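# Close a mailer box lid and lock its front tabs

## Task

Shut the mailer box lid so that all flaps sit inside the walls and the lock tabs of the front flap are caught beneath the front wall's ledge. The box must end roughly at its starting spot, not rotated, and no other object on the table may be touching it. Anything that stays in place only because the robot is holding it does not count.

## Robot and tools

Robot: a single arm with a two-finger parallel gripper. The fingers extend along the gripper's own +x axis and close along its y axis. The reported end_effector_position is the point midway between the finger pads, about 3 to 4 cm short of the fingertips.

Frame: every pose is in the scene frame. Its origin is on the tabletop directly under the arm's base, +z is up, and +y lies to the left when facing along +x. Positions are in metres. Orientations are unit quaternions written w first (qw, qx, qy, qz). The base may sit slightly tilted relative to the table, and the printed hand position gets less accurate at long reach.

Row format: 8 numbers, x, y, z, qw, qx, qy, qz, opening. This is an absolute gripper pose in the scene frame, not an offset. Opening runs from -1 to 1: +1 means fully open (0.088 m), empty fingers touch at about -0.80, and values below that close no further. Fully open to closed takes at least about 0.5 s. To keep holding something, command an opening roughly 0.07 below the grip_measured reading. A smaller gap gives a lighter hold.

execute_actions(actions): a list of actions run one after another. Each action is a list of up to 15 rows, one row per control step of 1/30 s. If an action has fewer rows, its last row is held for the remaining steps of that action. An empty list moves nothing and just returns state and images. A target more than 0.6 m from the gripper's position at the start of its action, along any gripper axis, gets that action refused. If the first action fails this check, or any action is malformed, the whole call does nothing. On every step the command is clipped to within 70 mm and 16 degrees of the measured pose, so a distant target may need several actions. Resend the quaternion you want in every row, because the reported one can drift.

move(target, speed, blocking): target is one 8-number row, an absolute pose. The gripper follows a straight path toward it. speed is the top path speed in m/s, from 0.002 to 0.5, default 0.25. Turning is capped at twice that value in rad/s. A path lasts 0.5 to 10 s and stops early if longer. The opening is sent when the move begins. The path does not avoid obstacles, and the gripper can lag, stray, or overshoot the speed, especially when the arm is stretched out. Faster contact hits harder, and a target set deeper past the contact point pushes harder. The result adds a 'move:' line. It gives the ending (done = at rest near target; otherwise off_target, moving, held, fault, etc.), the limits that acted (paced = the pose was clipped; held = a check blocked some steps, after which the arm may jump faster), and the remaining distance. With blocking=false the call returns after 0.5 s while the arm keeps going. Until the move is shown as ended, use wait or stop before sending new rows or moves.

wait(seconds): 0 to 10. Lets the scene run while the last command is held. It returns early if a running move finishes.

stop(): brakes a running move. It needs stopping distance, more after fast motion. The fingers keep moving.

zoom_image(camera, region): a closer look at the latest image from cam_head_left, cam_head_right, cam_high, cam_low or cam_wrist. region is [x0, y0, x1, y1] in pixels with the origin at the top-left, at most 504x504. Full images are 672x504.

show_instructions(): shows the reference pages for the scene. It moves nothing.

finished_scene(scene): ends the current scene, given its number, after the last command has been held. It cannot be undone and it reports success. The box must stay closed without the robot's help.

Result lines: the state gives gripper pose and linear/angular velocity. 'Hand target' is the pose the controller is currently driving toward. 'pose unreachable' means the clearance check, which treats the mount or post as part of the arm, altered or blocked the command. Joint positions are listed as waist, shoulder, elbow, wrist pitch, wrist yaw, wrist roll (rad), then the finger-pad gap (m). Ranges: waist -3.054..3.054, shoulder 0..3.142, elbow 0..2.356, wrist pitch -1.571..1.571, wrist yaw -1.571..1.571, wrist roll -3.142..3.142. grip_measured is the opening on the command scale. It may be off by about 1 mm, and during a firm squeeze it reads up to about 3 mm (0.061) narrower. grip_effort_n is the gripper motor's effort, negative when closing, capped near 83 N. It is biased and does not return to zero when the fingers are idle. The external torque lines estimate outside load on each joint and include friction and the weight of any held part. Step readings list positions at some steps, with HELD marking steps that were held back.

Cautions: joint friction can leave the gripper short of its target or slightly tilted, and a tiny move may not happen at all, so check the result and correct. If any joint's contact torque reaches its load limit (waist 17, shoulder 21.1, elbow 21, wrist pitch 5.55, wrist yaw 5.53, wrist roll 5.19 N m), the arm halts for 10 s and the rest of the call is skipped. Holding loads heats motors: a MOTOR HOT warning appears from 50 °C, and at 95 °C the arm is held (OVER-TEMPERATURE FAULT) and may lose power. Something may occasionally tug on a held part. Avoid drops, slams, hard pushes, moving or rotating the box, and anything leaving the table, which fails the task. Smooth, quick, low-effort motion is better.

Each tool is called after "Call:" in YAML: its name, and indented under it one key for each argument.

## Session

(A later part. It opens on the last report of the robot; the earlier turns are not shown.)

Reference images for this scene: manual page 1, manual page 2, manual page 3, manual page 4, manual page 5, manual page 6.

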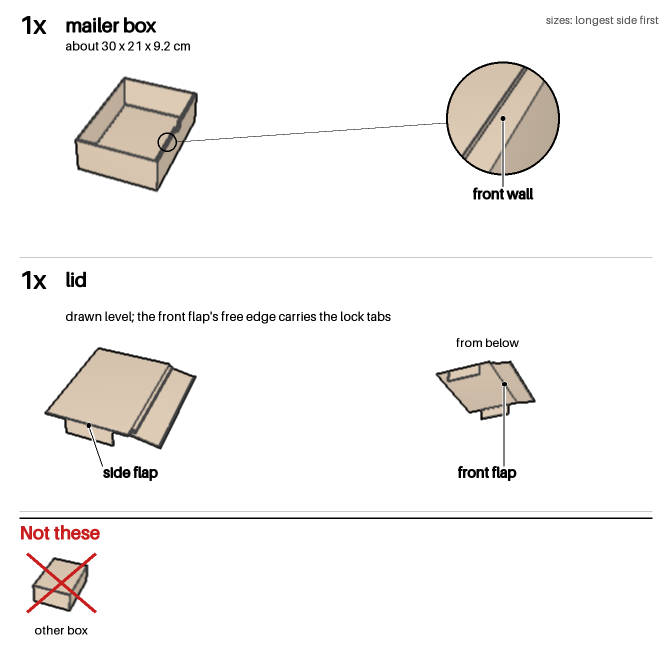

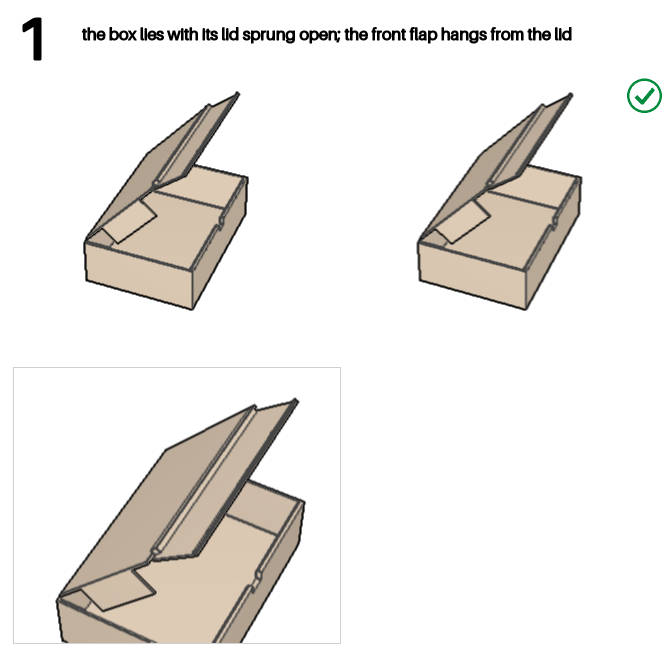

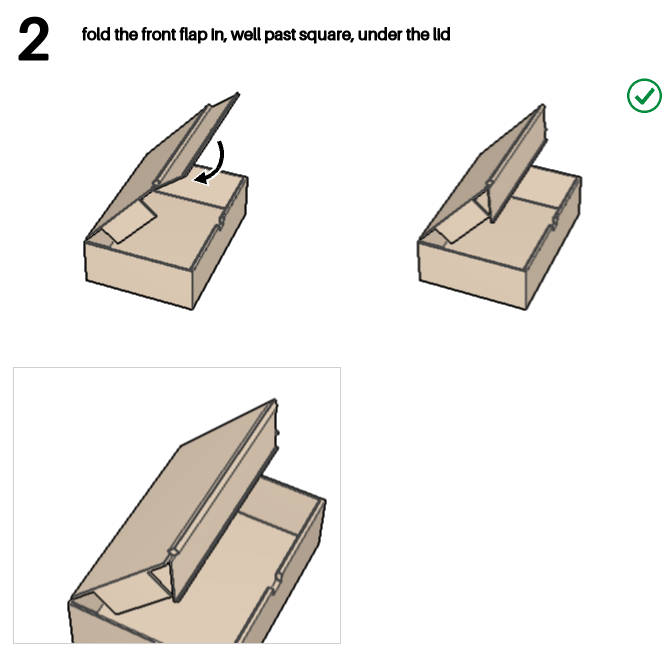

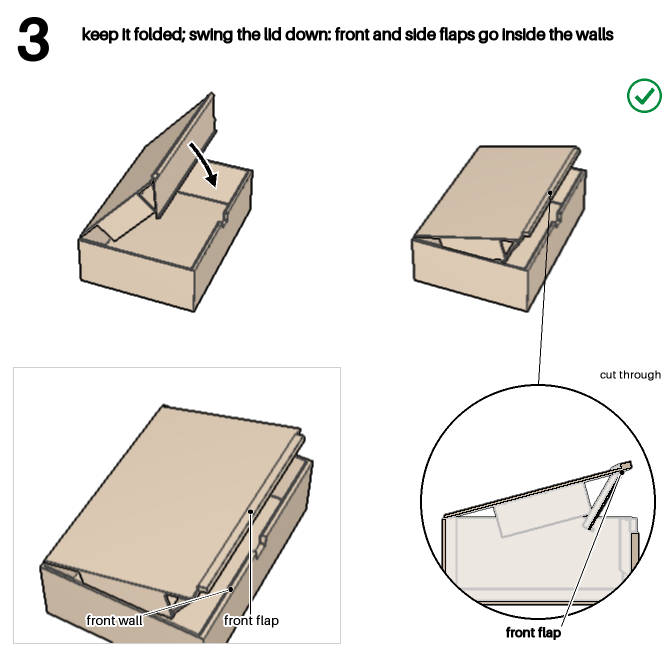

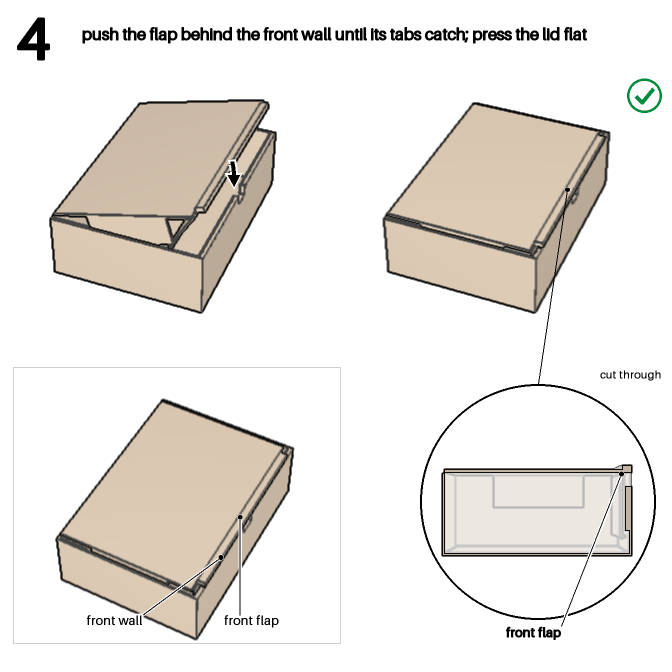

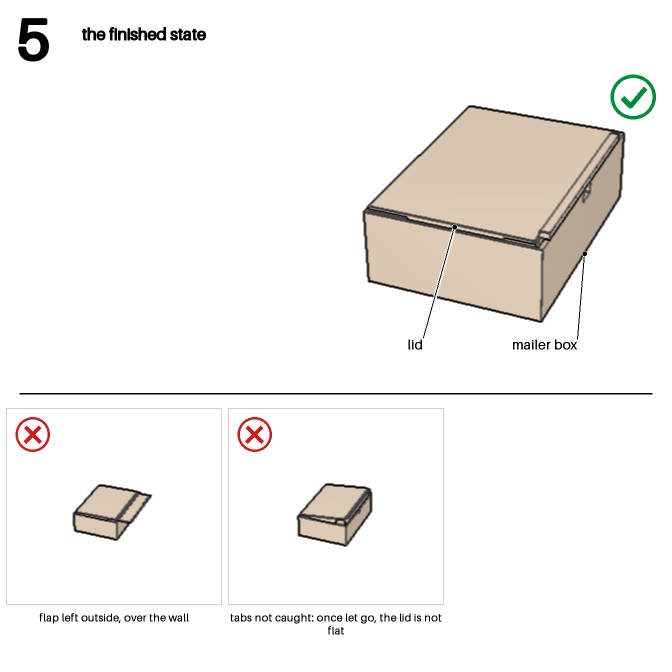

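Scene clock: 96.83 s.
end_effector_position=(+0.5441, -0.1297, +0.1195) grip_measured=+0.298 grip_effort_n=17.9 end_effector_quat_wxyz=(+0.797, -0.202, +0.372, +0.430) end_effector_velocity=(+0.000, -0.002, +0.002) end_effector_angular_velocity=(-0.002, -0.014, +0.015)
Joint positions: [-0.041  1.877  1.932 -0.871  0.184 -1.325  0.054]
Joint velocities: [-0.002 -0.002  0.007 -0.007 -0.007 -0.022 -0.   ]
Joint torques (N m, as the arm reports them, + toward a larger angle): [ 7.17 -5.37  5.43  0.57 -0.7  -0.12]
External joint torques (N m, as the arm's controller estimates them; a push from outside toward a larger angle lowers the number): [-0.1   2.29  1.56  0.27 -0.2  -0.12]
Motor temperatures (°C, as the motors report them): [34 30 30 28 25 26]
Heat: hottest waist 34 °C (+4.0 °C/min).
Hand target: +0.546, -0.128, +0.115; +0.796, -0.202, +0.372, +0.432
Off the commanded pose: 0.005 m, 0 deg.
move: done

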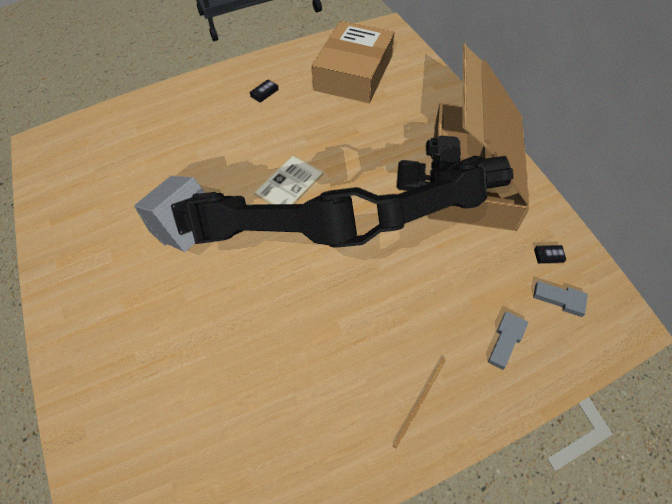

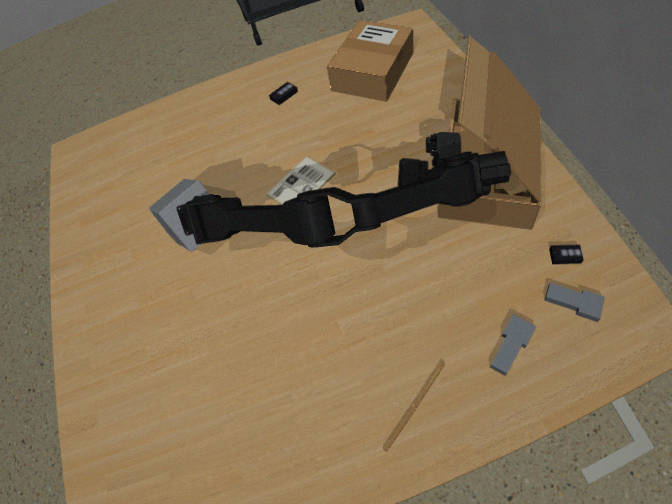

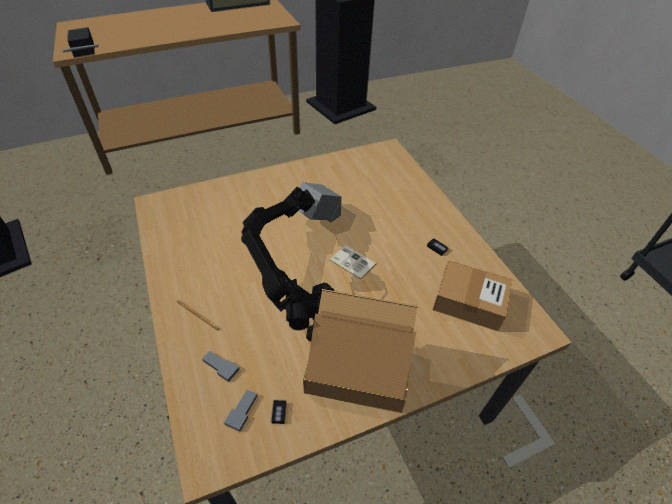

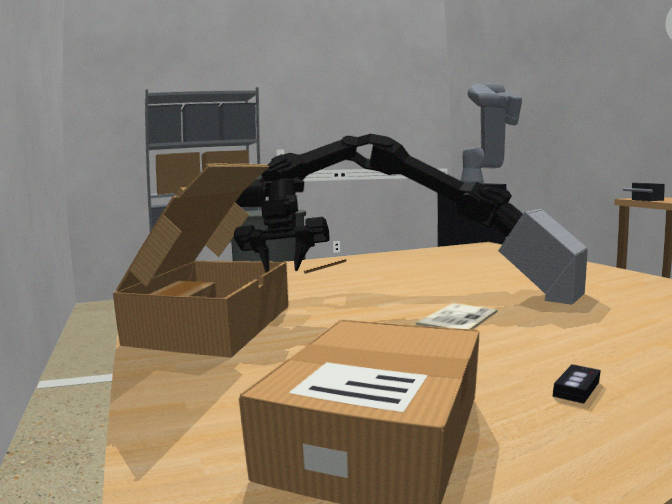

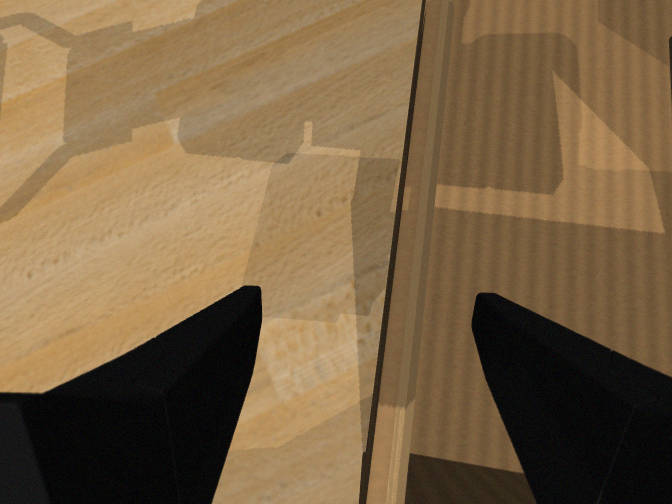

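Tips barely below rim; go forward along the fingers.

Call:
move:
  target: [0.558,-0.113,0.094,0.796,-0.202,0.372,0.432,0.3]
  speed: 0.04

Call:
move:
  target: [0.558,-0.113,0.096,0.796,-0.202,0.372,0.432,-0.75]

Call:
move:
  target: [0.47,-0.025,0.098,0.877,-0.106,0.409,0.227,-0.75]
  speed: 0.05

Scene clock: 102.37 s.
end_effector_position=(+0.5565, -0.1157, +0.0986) grip_measured=+0.298 grip_effort_n=17.9 end_effector_quat_wxyz=(+0.798, -0.203, +0.372, +0.430) end_effector_velocity=(-0.004, +0.000, +0.000) end_effector_angular_velocity=(+0.006, +0.006, +0.018)
Joint positions: [-0.053  1.946  1.951 -0.817  0.176 -1.334  0.054]
Joint velocities: [-0.002 -0.002  0.002 -0.022 -0.007 -0.007 -0.   ]
Joint torques (N m, as the arm reports them, + toward a larger angle): [ 7.79 -5.57  5.3   0.55 -0.67 -0.12]
External joint torques (N m, as the arm's controller estimates them; a push from outside toward a larger angle lowers the number): [ 0.17  2.4   1.44  0.26 -0.17 -0.12]
Motor temperatures (°C, as the motors report them): [34 30 30 28 25 26]
Heat: hottest waist 34 °C (+4.0 °C/min).
Hand target: +0.558, -0.113, +0.094; +0.796, -0.202, +0.372, +0.432
Off the commanded pose: 0.006 m, 0 deg.
move: done

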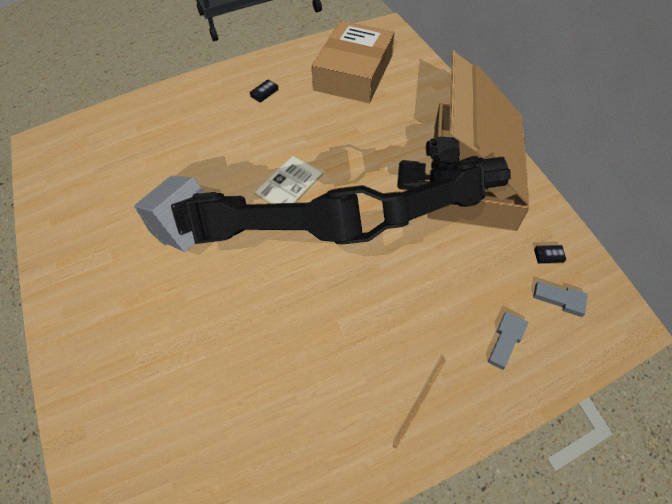

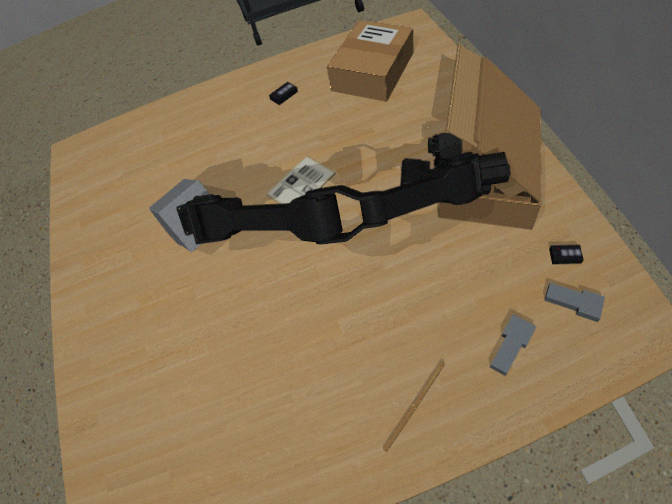

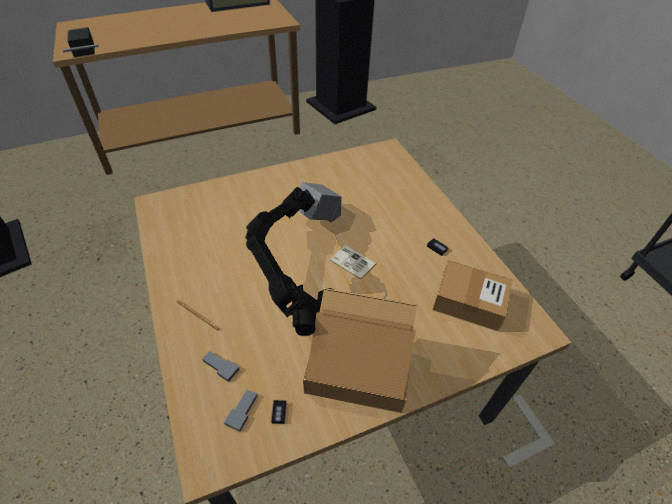

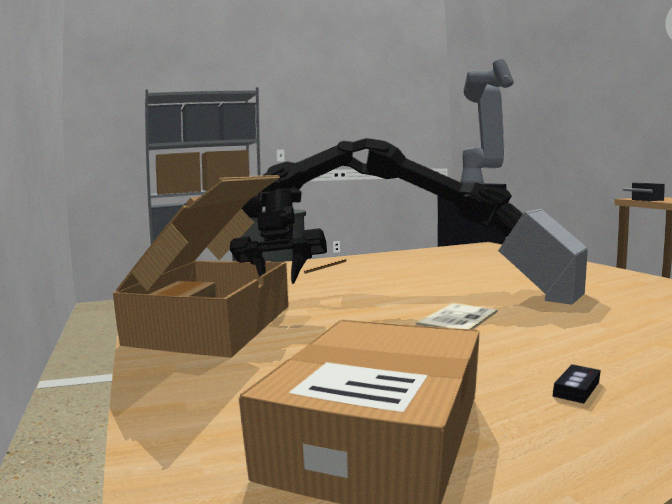

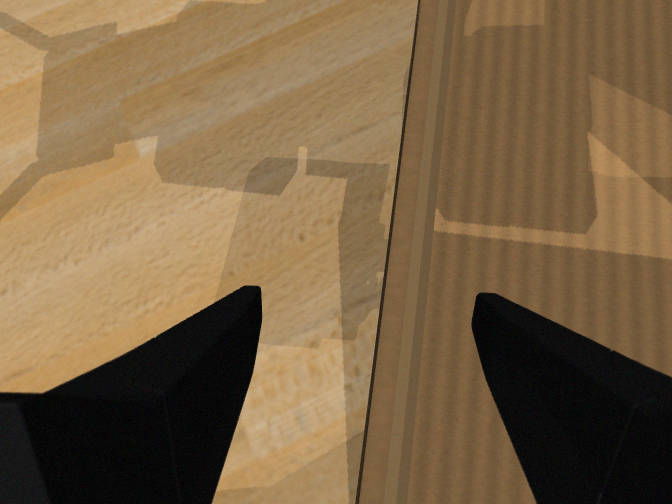

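Scene clock: 103.07 s.
end_effector_position=(+0.5586, -0.1160, +0.1011) grip_measured=-0.680 grip_effort_n=-83.5 end_effector_quat_wxyz=(+0.800, -0.204, +0.368, +0.428) end_effector_velocity=(-0.000, +0.000, -0.001) end_effector_angular_velocity=(+0.003, -0.007, +0.004)
Joint positions: [-0.049  1.946  1.955 -0.814  0.175 -1.336  0.006]
Joint velocities: [-0.002 -0.002 -0.007  0.007 -0.007 -0.007 -0.   ]
Joint torques (N m, as the arm reports them, + toward a larger angle): [ 7.64 -5.62  5.26  0.15 -0.56  0.09]
External joint torques (N m, as the arm's controller estimates them; a push from outside toward a larger angle lowers the number): [ 0.01  2.3   1.37 -0.17 -0.07  0.09]
Motor temperatures (°C, as the motors report them): [35 30 30 28 25 26]
Heat: hottest waist 35 °C (+5.0 °C/min).
Hand target: +0.558, -0.113, +0.096; +0.796, -0.202, +0.372, +0.432
Off the commanded pose: 0.006 m, 1 deg.
move: done

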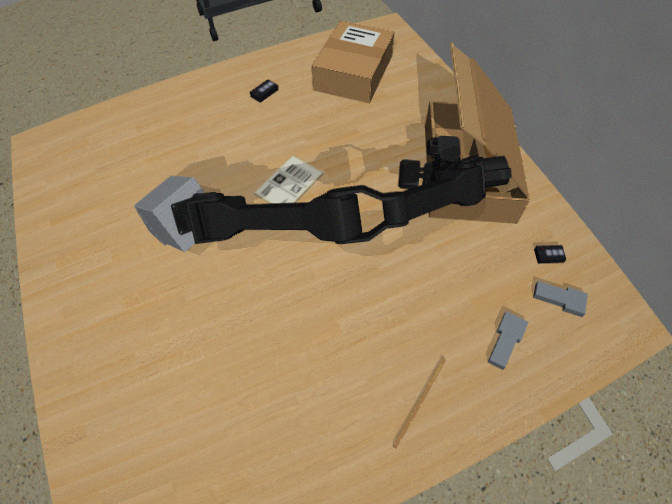

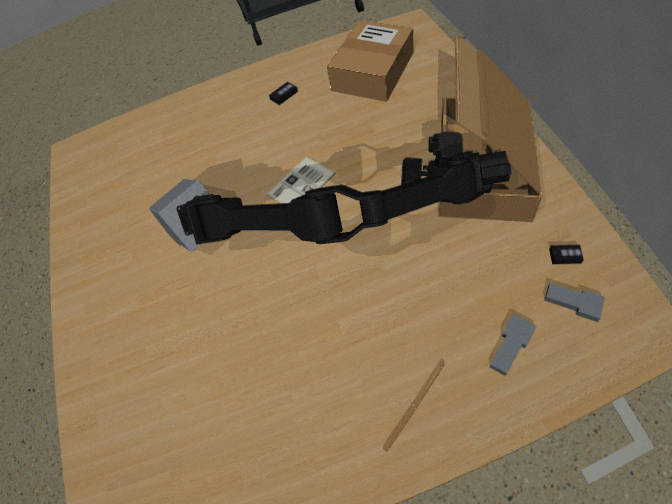

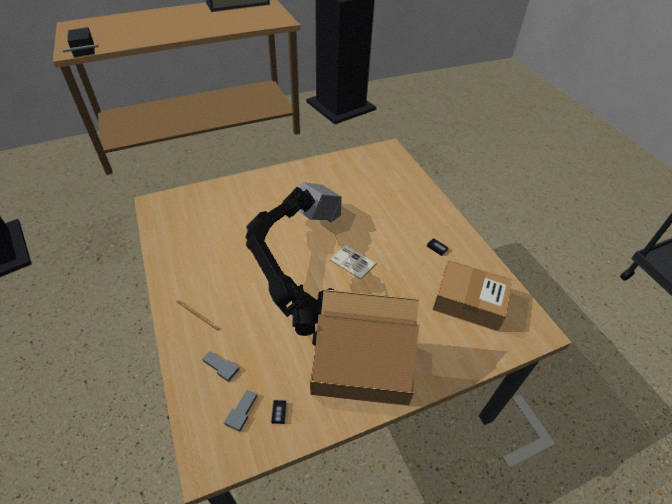

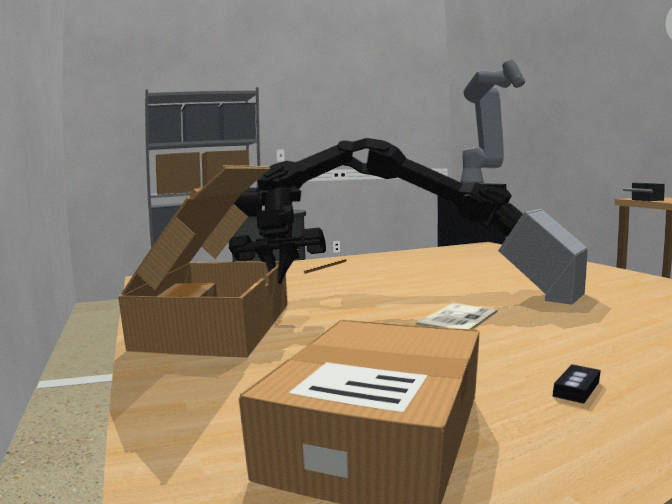

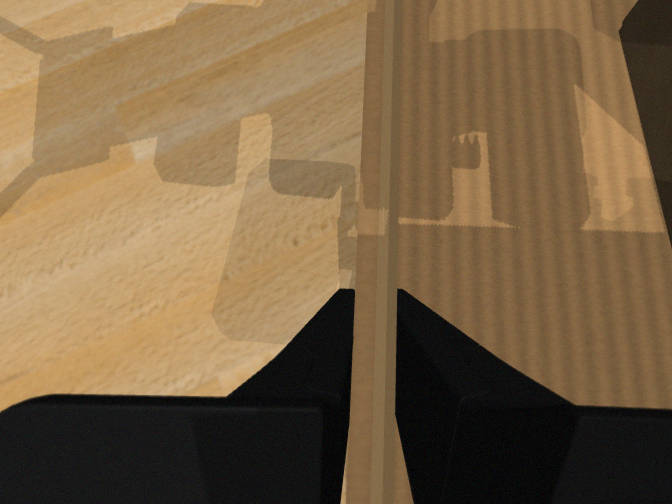

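Scene clock: 108.20 s.
end_effector_position=(+0.4756, -0.0271, +0.1053) grip_measured=-0.681 grip_effort_n=-83.5 end_effector_quat_wxyz=(+0.883, -0.106, +0.397, +0.228) end_effector_velocity=(-0.004, +0.004, -0.001) end_effector_angular_velocity=(+0.002, -0.003, +0.016)
Joint positions: [ 0.146  1.637  0.997  0.098  0.445 -0.93   0.006]
Joint velocities: [ 0.002 -0.002 -0.017  0.007 -0.007 -0.007 -0.   ]
Joint torques (N m, as the arm reports them, + toward a larger angle): [ 6.1  -3.62  2.69  0.7   0.07  0.34]
External joint torques (N m, as the arm's controller estimates them; a push from outside toward a larger angle lowers the number): [-0.2   1.49 -0.71 -0.06  0.47  0.33]
Motor temperatures (°C, as the motors report them): [35 31 30 28 25 27]
Heat: hottest waist 35 °C (+5.0 °C/min).
Hand target: +0.470, -0.025, +0.098; +0.877, -0.107, +0.409, +0.227
Off the commanded pose: 0.009 m, 1 deg.
move: off_target

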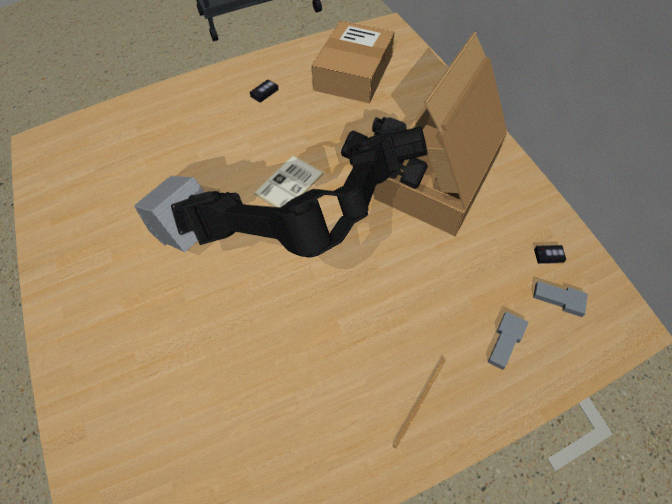

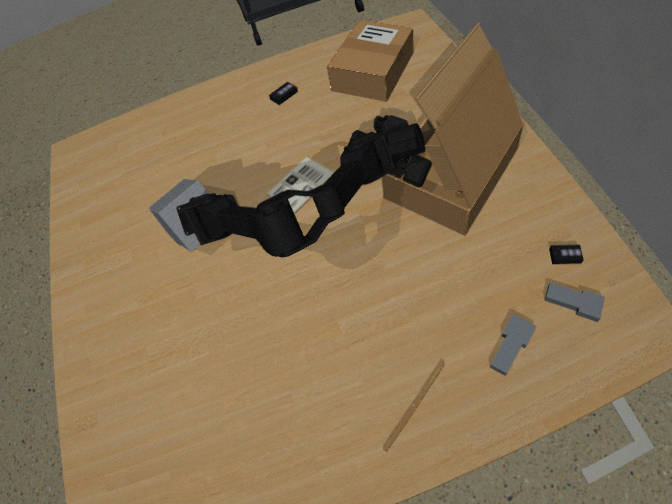

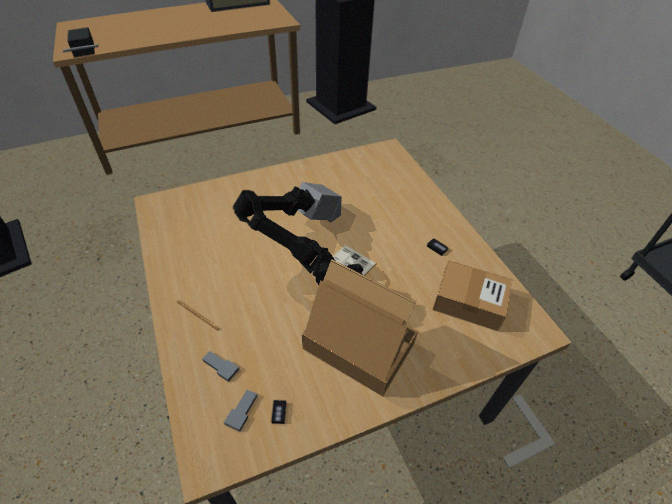

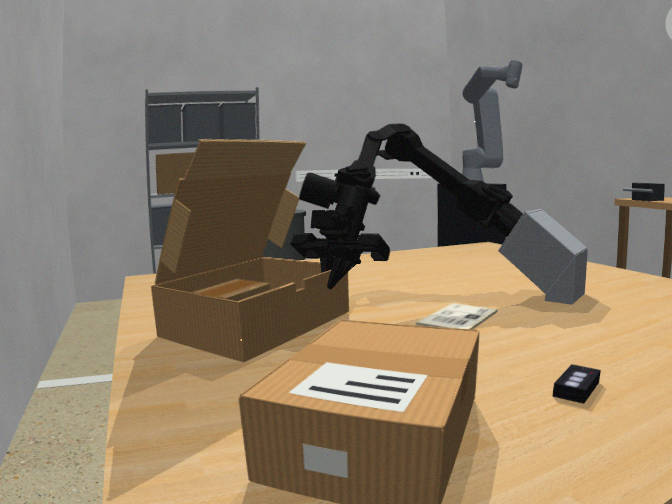

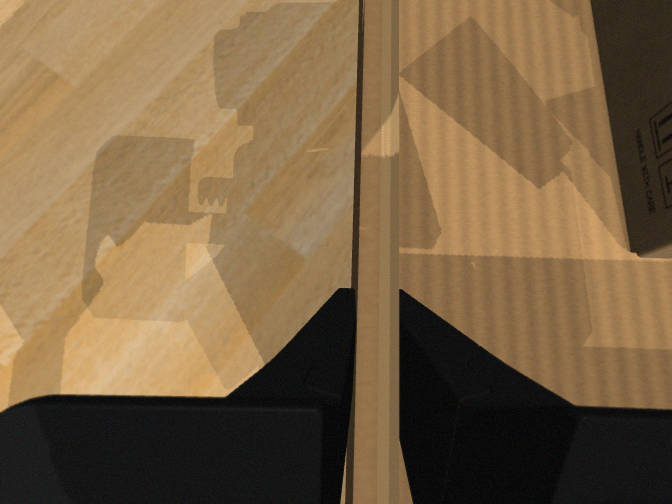

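Call:
move:
  target: [0.475,-0.027,0.105,0.877,-0.106,0.409,0.227,0.0]

Call:
move:
  target: [0.41,-0.065,0.17,0.877,-0.106,0.409,0.227,0.0]
  speed: 0.12

Call:
move:
  target: [0.40,-0.16,0.28,0.52,0.816,0.211,0.134,0.0]

Scene clock: 124.23 s.
end_effector_position=(+0.4743, -0.0274, +0.1060) grip_measured=-0.005 grip_effort_n=17.9 end_effector_quat_wxyz=(+0.879, -0.106, +0.406, +0.228) end_effector_velocity=(-0.001, -0.002, -0.001) end_effector_angular_velocity=(-0.011, +0.004, +0.003)
Joint positions: [ 0.153  1.637  1.008  0.069  0.464 -0.916  0.039]
Joint velocities: [-0.002 -0.002  0.002 -0.007  0.007 -0.007  0.001]
Joint torques (N m, as the arm reports them, + toward a larger angle): [ 6.61 -3.67  4.78  0.55 -0.21  0.18]
External joint torques (N m, as the arm's controller estimates them; a push from outside toward a larger angle lowers the number): [ 0.29  1.4   1.35 -0.2   0.19  0.17]
Motor temperatures (°C, as the motors report them): [35 30 30 27 25 26]
Heat: hottest waist 35 °C (+4.1 °C/min).
Hand target: +0.475, -0.027, +0.105; +0.877, -0.106, +0.409, +0.227
Off the commanded pose: 0.001 m, 0 deg.
move: done

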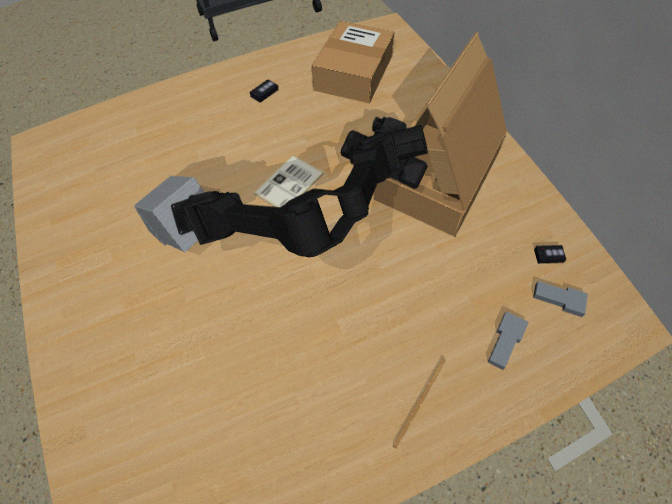

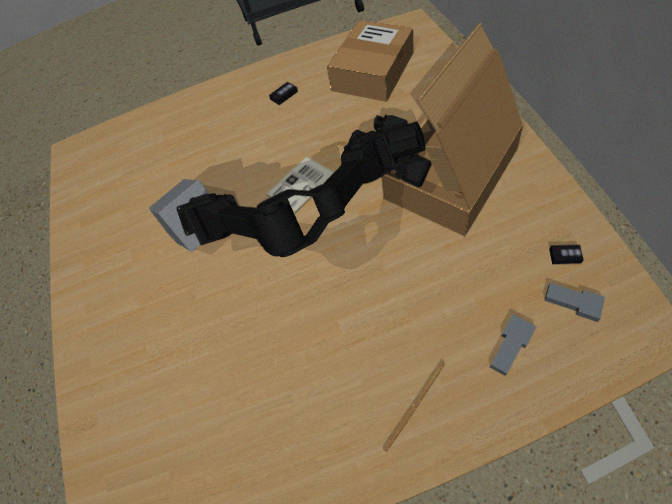

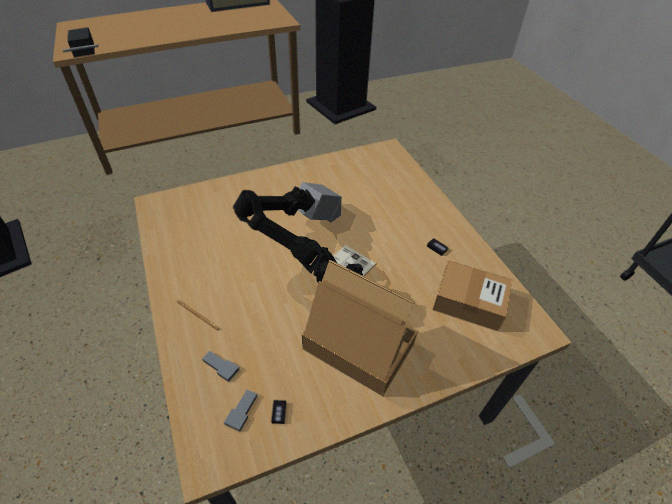

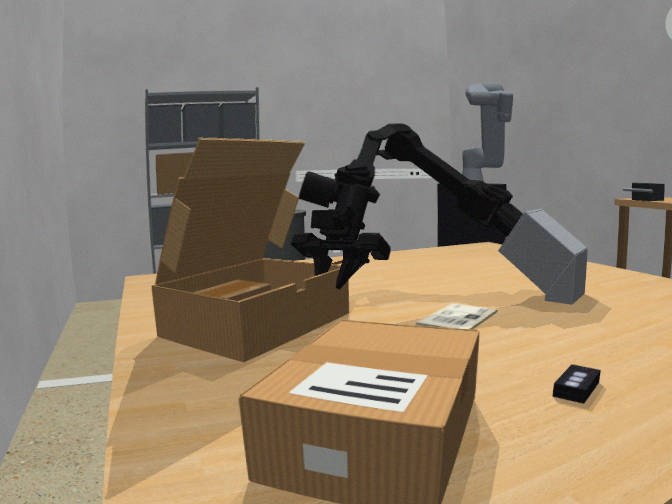

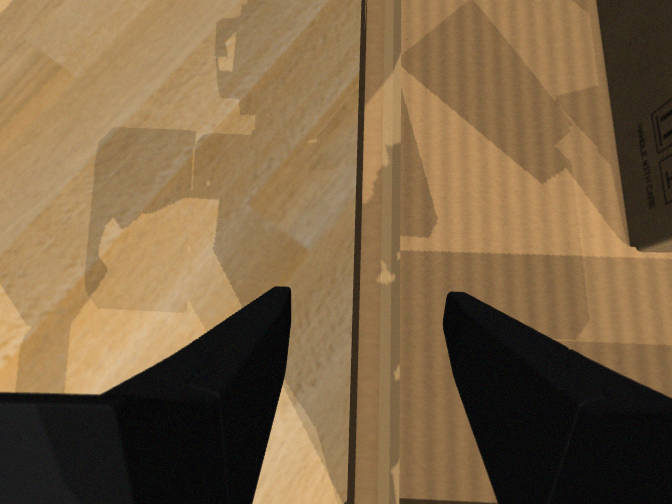

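Scene clock: 125.57 s.
end_effector_position=(+0.4133, -0.0650, +0.1712) grip_measured=-0.002 grip_effort_n=17.9 end_effector_quat_wxyz=(+0.879, -0.106, +0.406, +0.227) end_effector_velocity=(+0.002, -0.003, +0.005) end_effector_angular_velocity=(+0.006, -0.019, -0.008)
Joint positions: [ 0.283  1.284  0.888 -0.202  0.573 -0.834  0.039]
Joint velocities: [ 0.002 -0.012  0.002  0.007 -0.007 -0.007  0.   ]
Joint torques (N m, as the arm reports them, + toward a larger angle): [ 4.83 -3.26  3.72  0.58 -0.16  0.17]
External joint torques (N m, as the arm's controller estimates them; a push from outside toward a larger angle lowers the number): [ 0.35 -0.12 -0.23 -0.22  0.21  0.16]
Motor temperatures (°C, as the motors report them): [35 30 30 27 25 26]
Heat: hottest waist 35 °C (+4.0 °C/min).
Hand target: +0.410, -0.065, +0.170; +0.878, -0.106, +0.409, +0.227
Off the commanded pose: 0.004 m, 0 deg.
move: done

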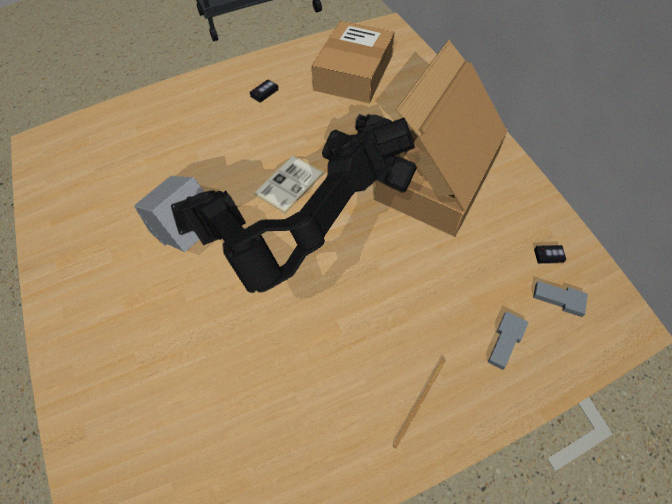

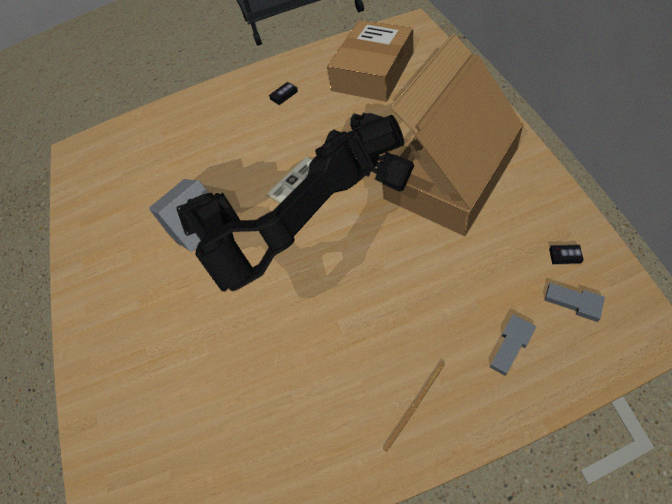

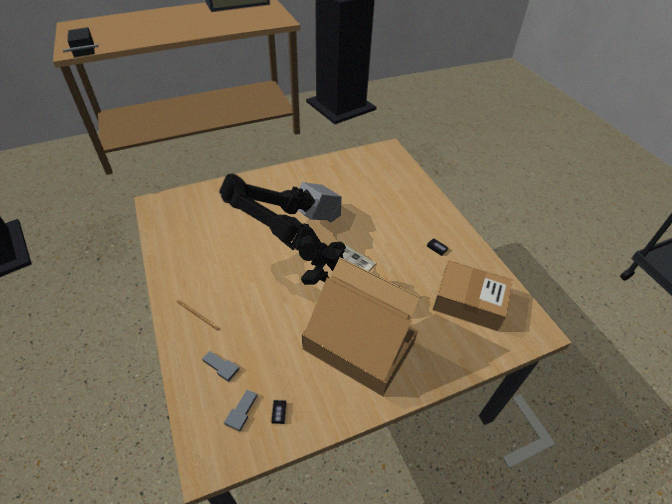

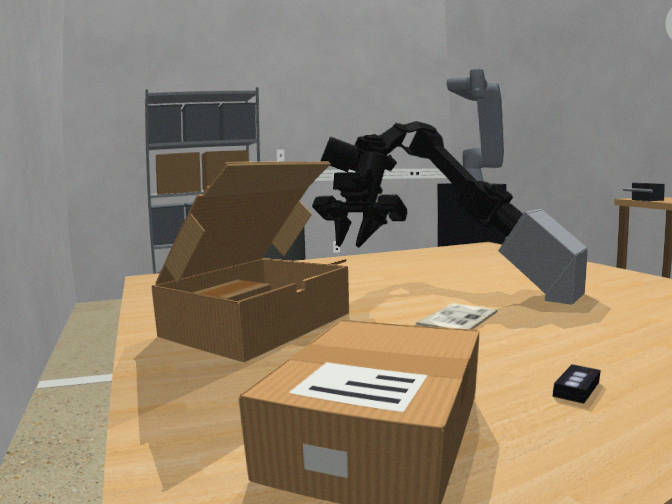

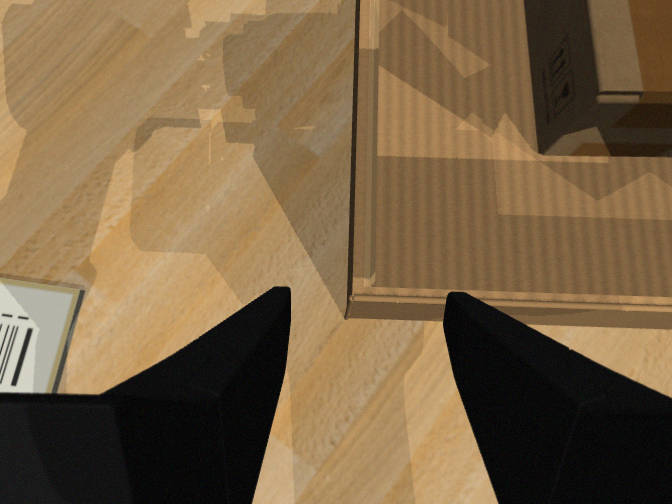

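Scene clock: 130.33 s.
end_effector_position=(+0.4020, -0.1610, +0.2805) grip_measured=-0.002 grip_effort_n=17.4 end_effector_quat_wxyz=(+0.523, +0.815, +0.210, +0.133) end_effector_velocity=(-0.002, +0.003, -0.002) end_effector_angular_velocity=(-0.002, +0.001, +0.012)
Joint positions: [-0.104  0.862  0.808 -0.009 -0.505  1.014  0.039]
Joint velocities: [-0.002 -0.002 -0.007 -0.007 -0.007 -0.007 -0.   ]
Joint torques (N m, as the arm reports them, + toward a larger angle): [ 2.38 -3.95  4.38  1.23 -0.7   0.08]
External joint torques (N m, as the arm's controller estimates them; a push from outside toward a larger angle lowers the number): [ 0.2  -0.15 -0.12  0.24 -0.07  0.14]
Motor temperatures (°C, as the motors report them): [35 30 30 28 25 26]
Heat: hottest waist 35 °C (+4.0 °C/min).
Hand target: +0.400, -0.160, +0.280; +0.520, +0.817, +0.210, +0.133
Off the commanded pose: 0.002 m, 0 deg.
move: done

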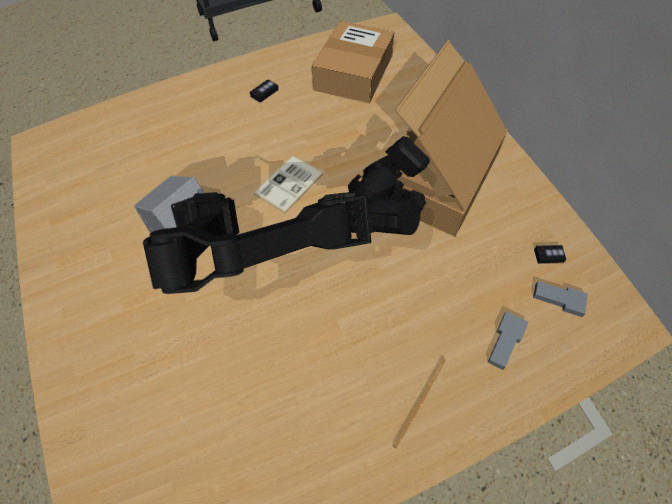

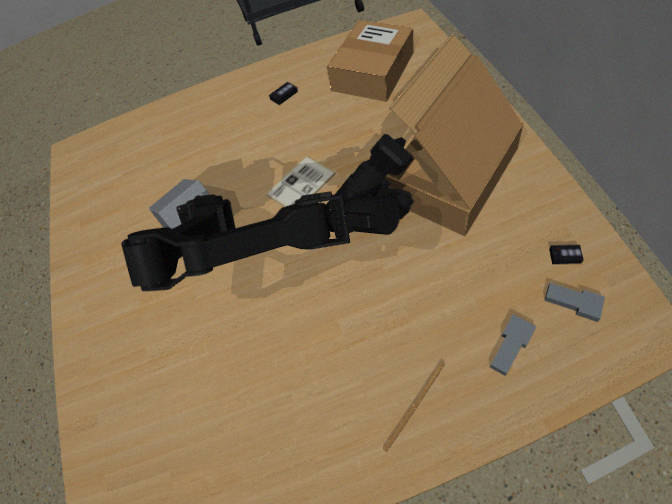

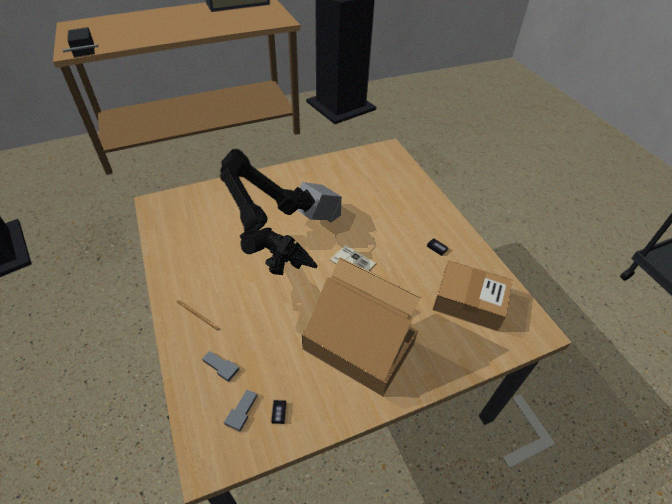

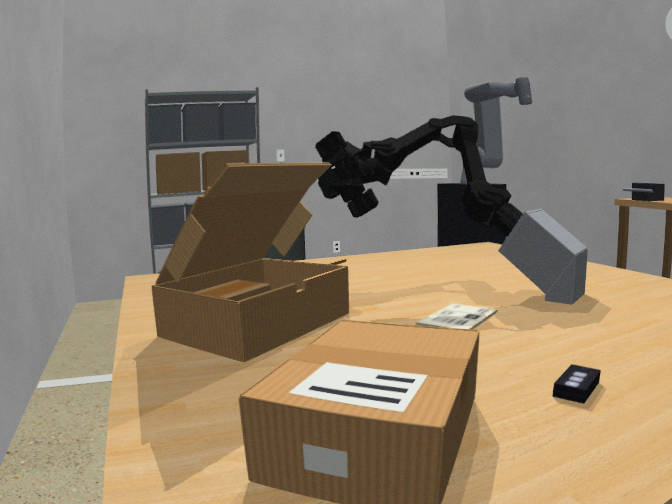

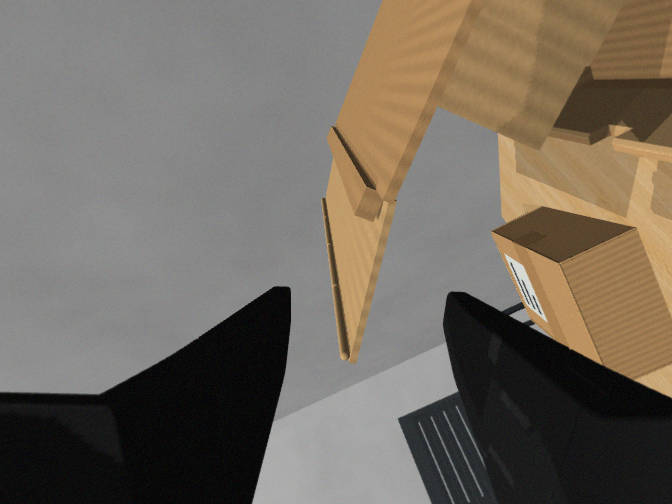

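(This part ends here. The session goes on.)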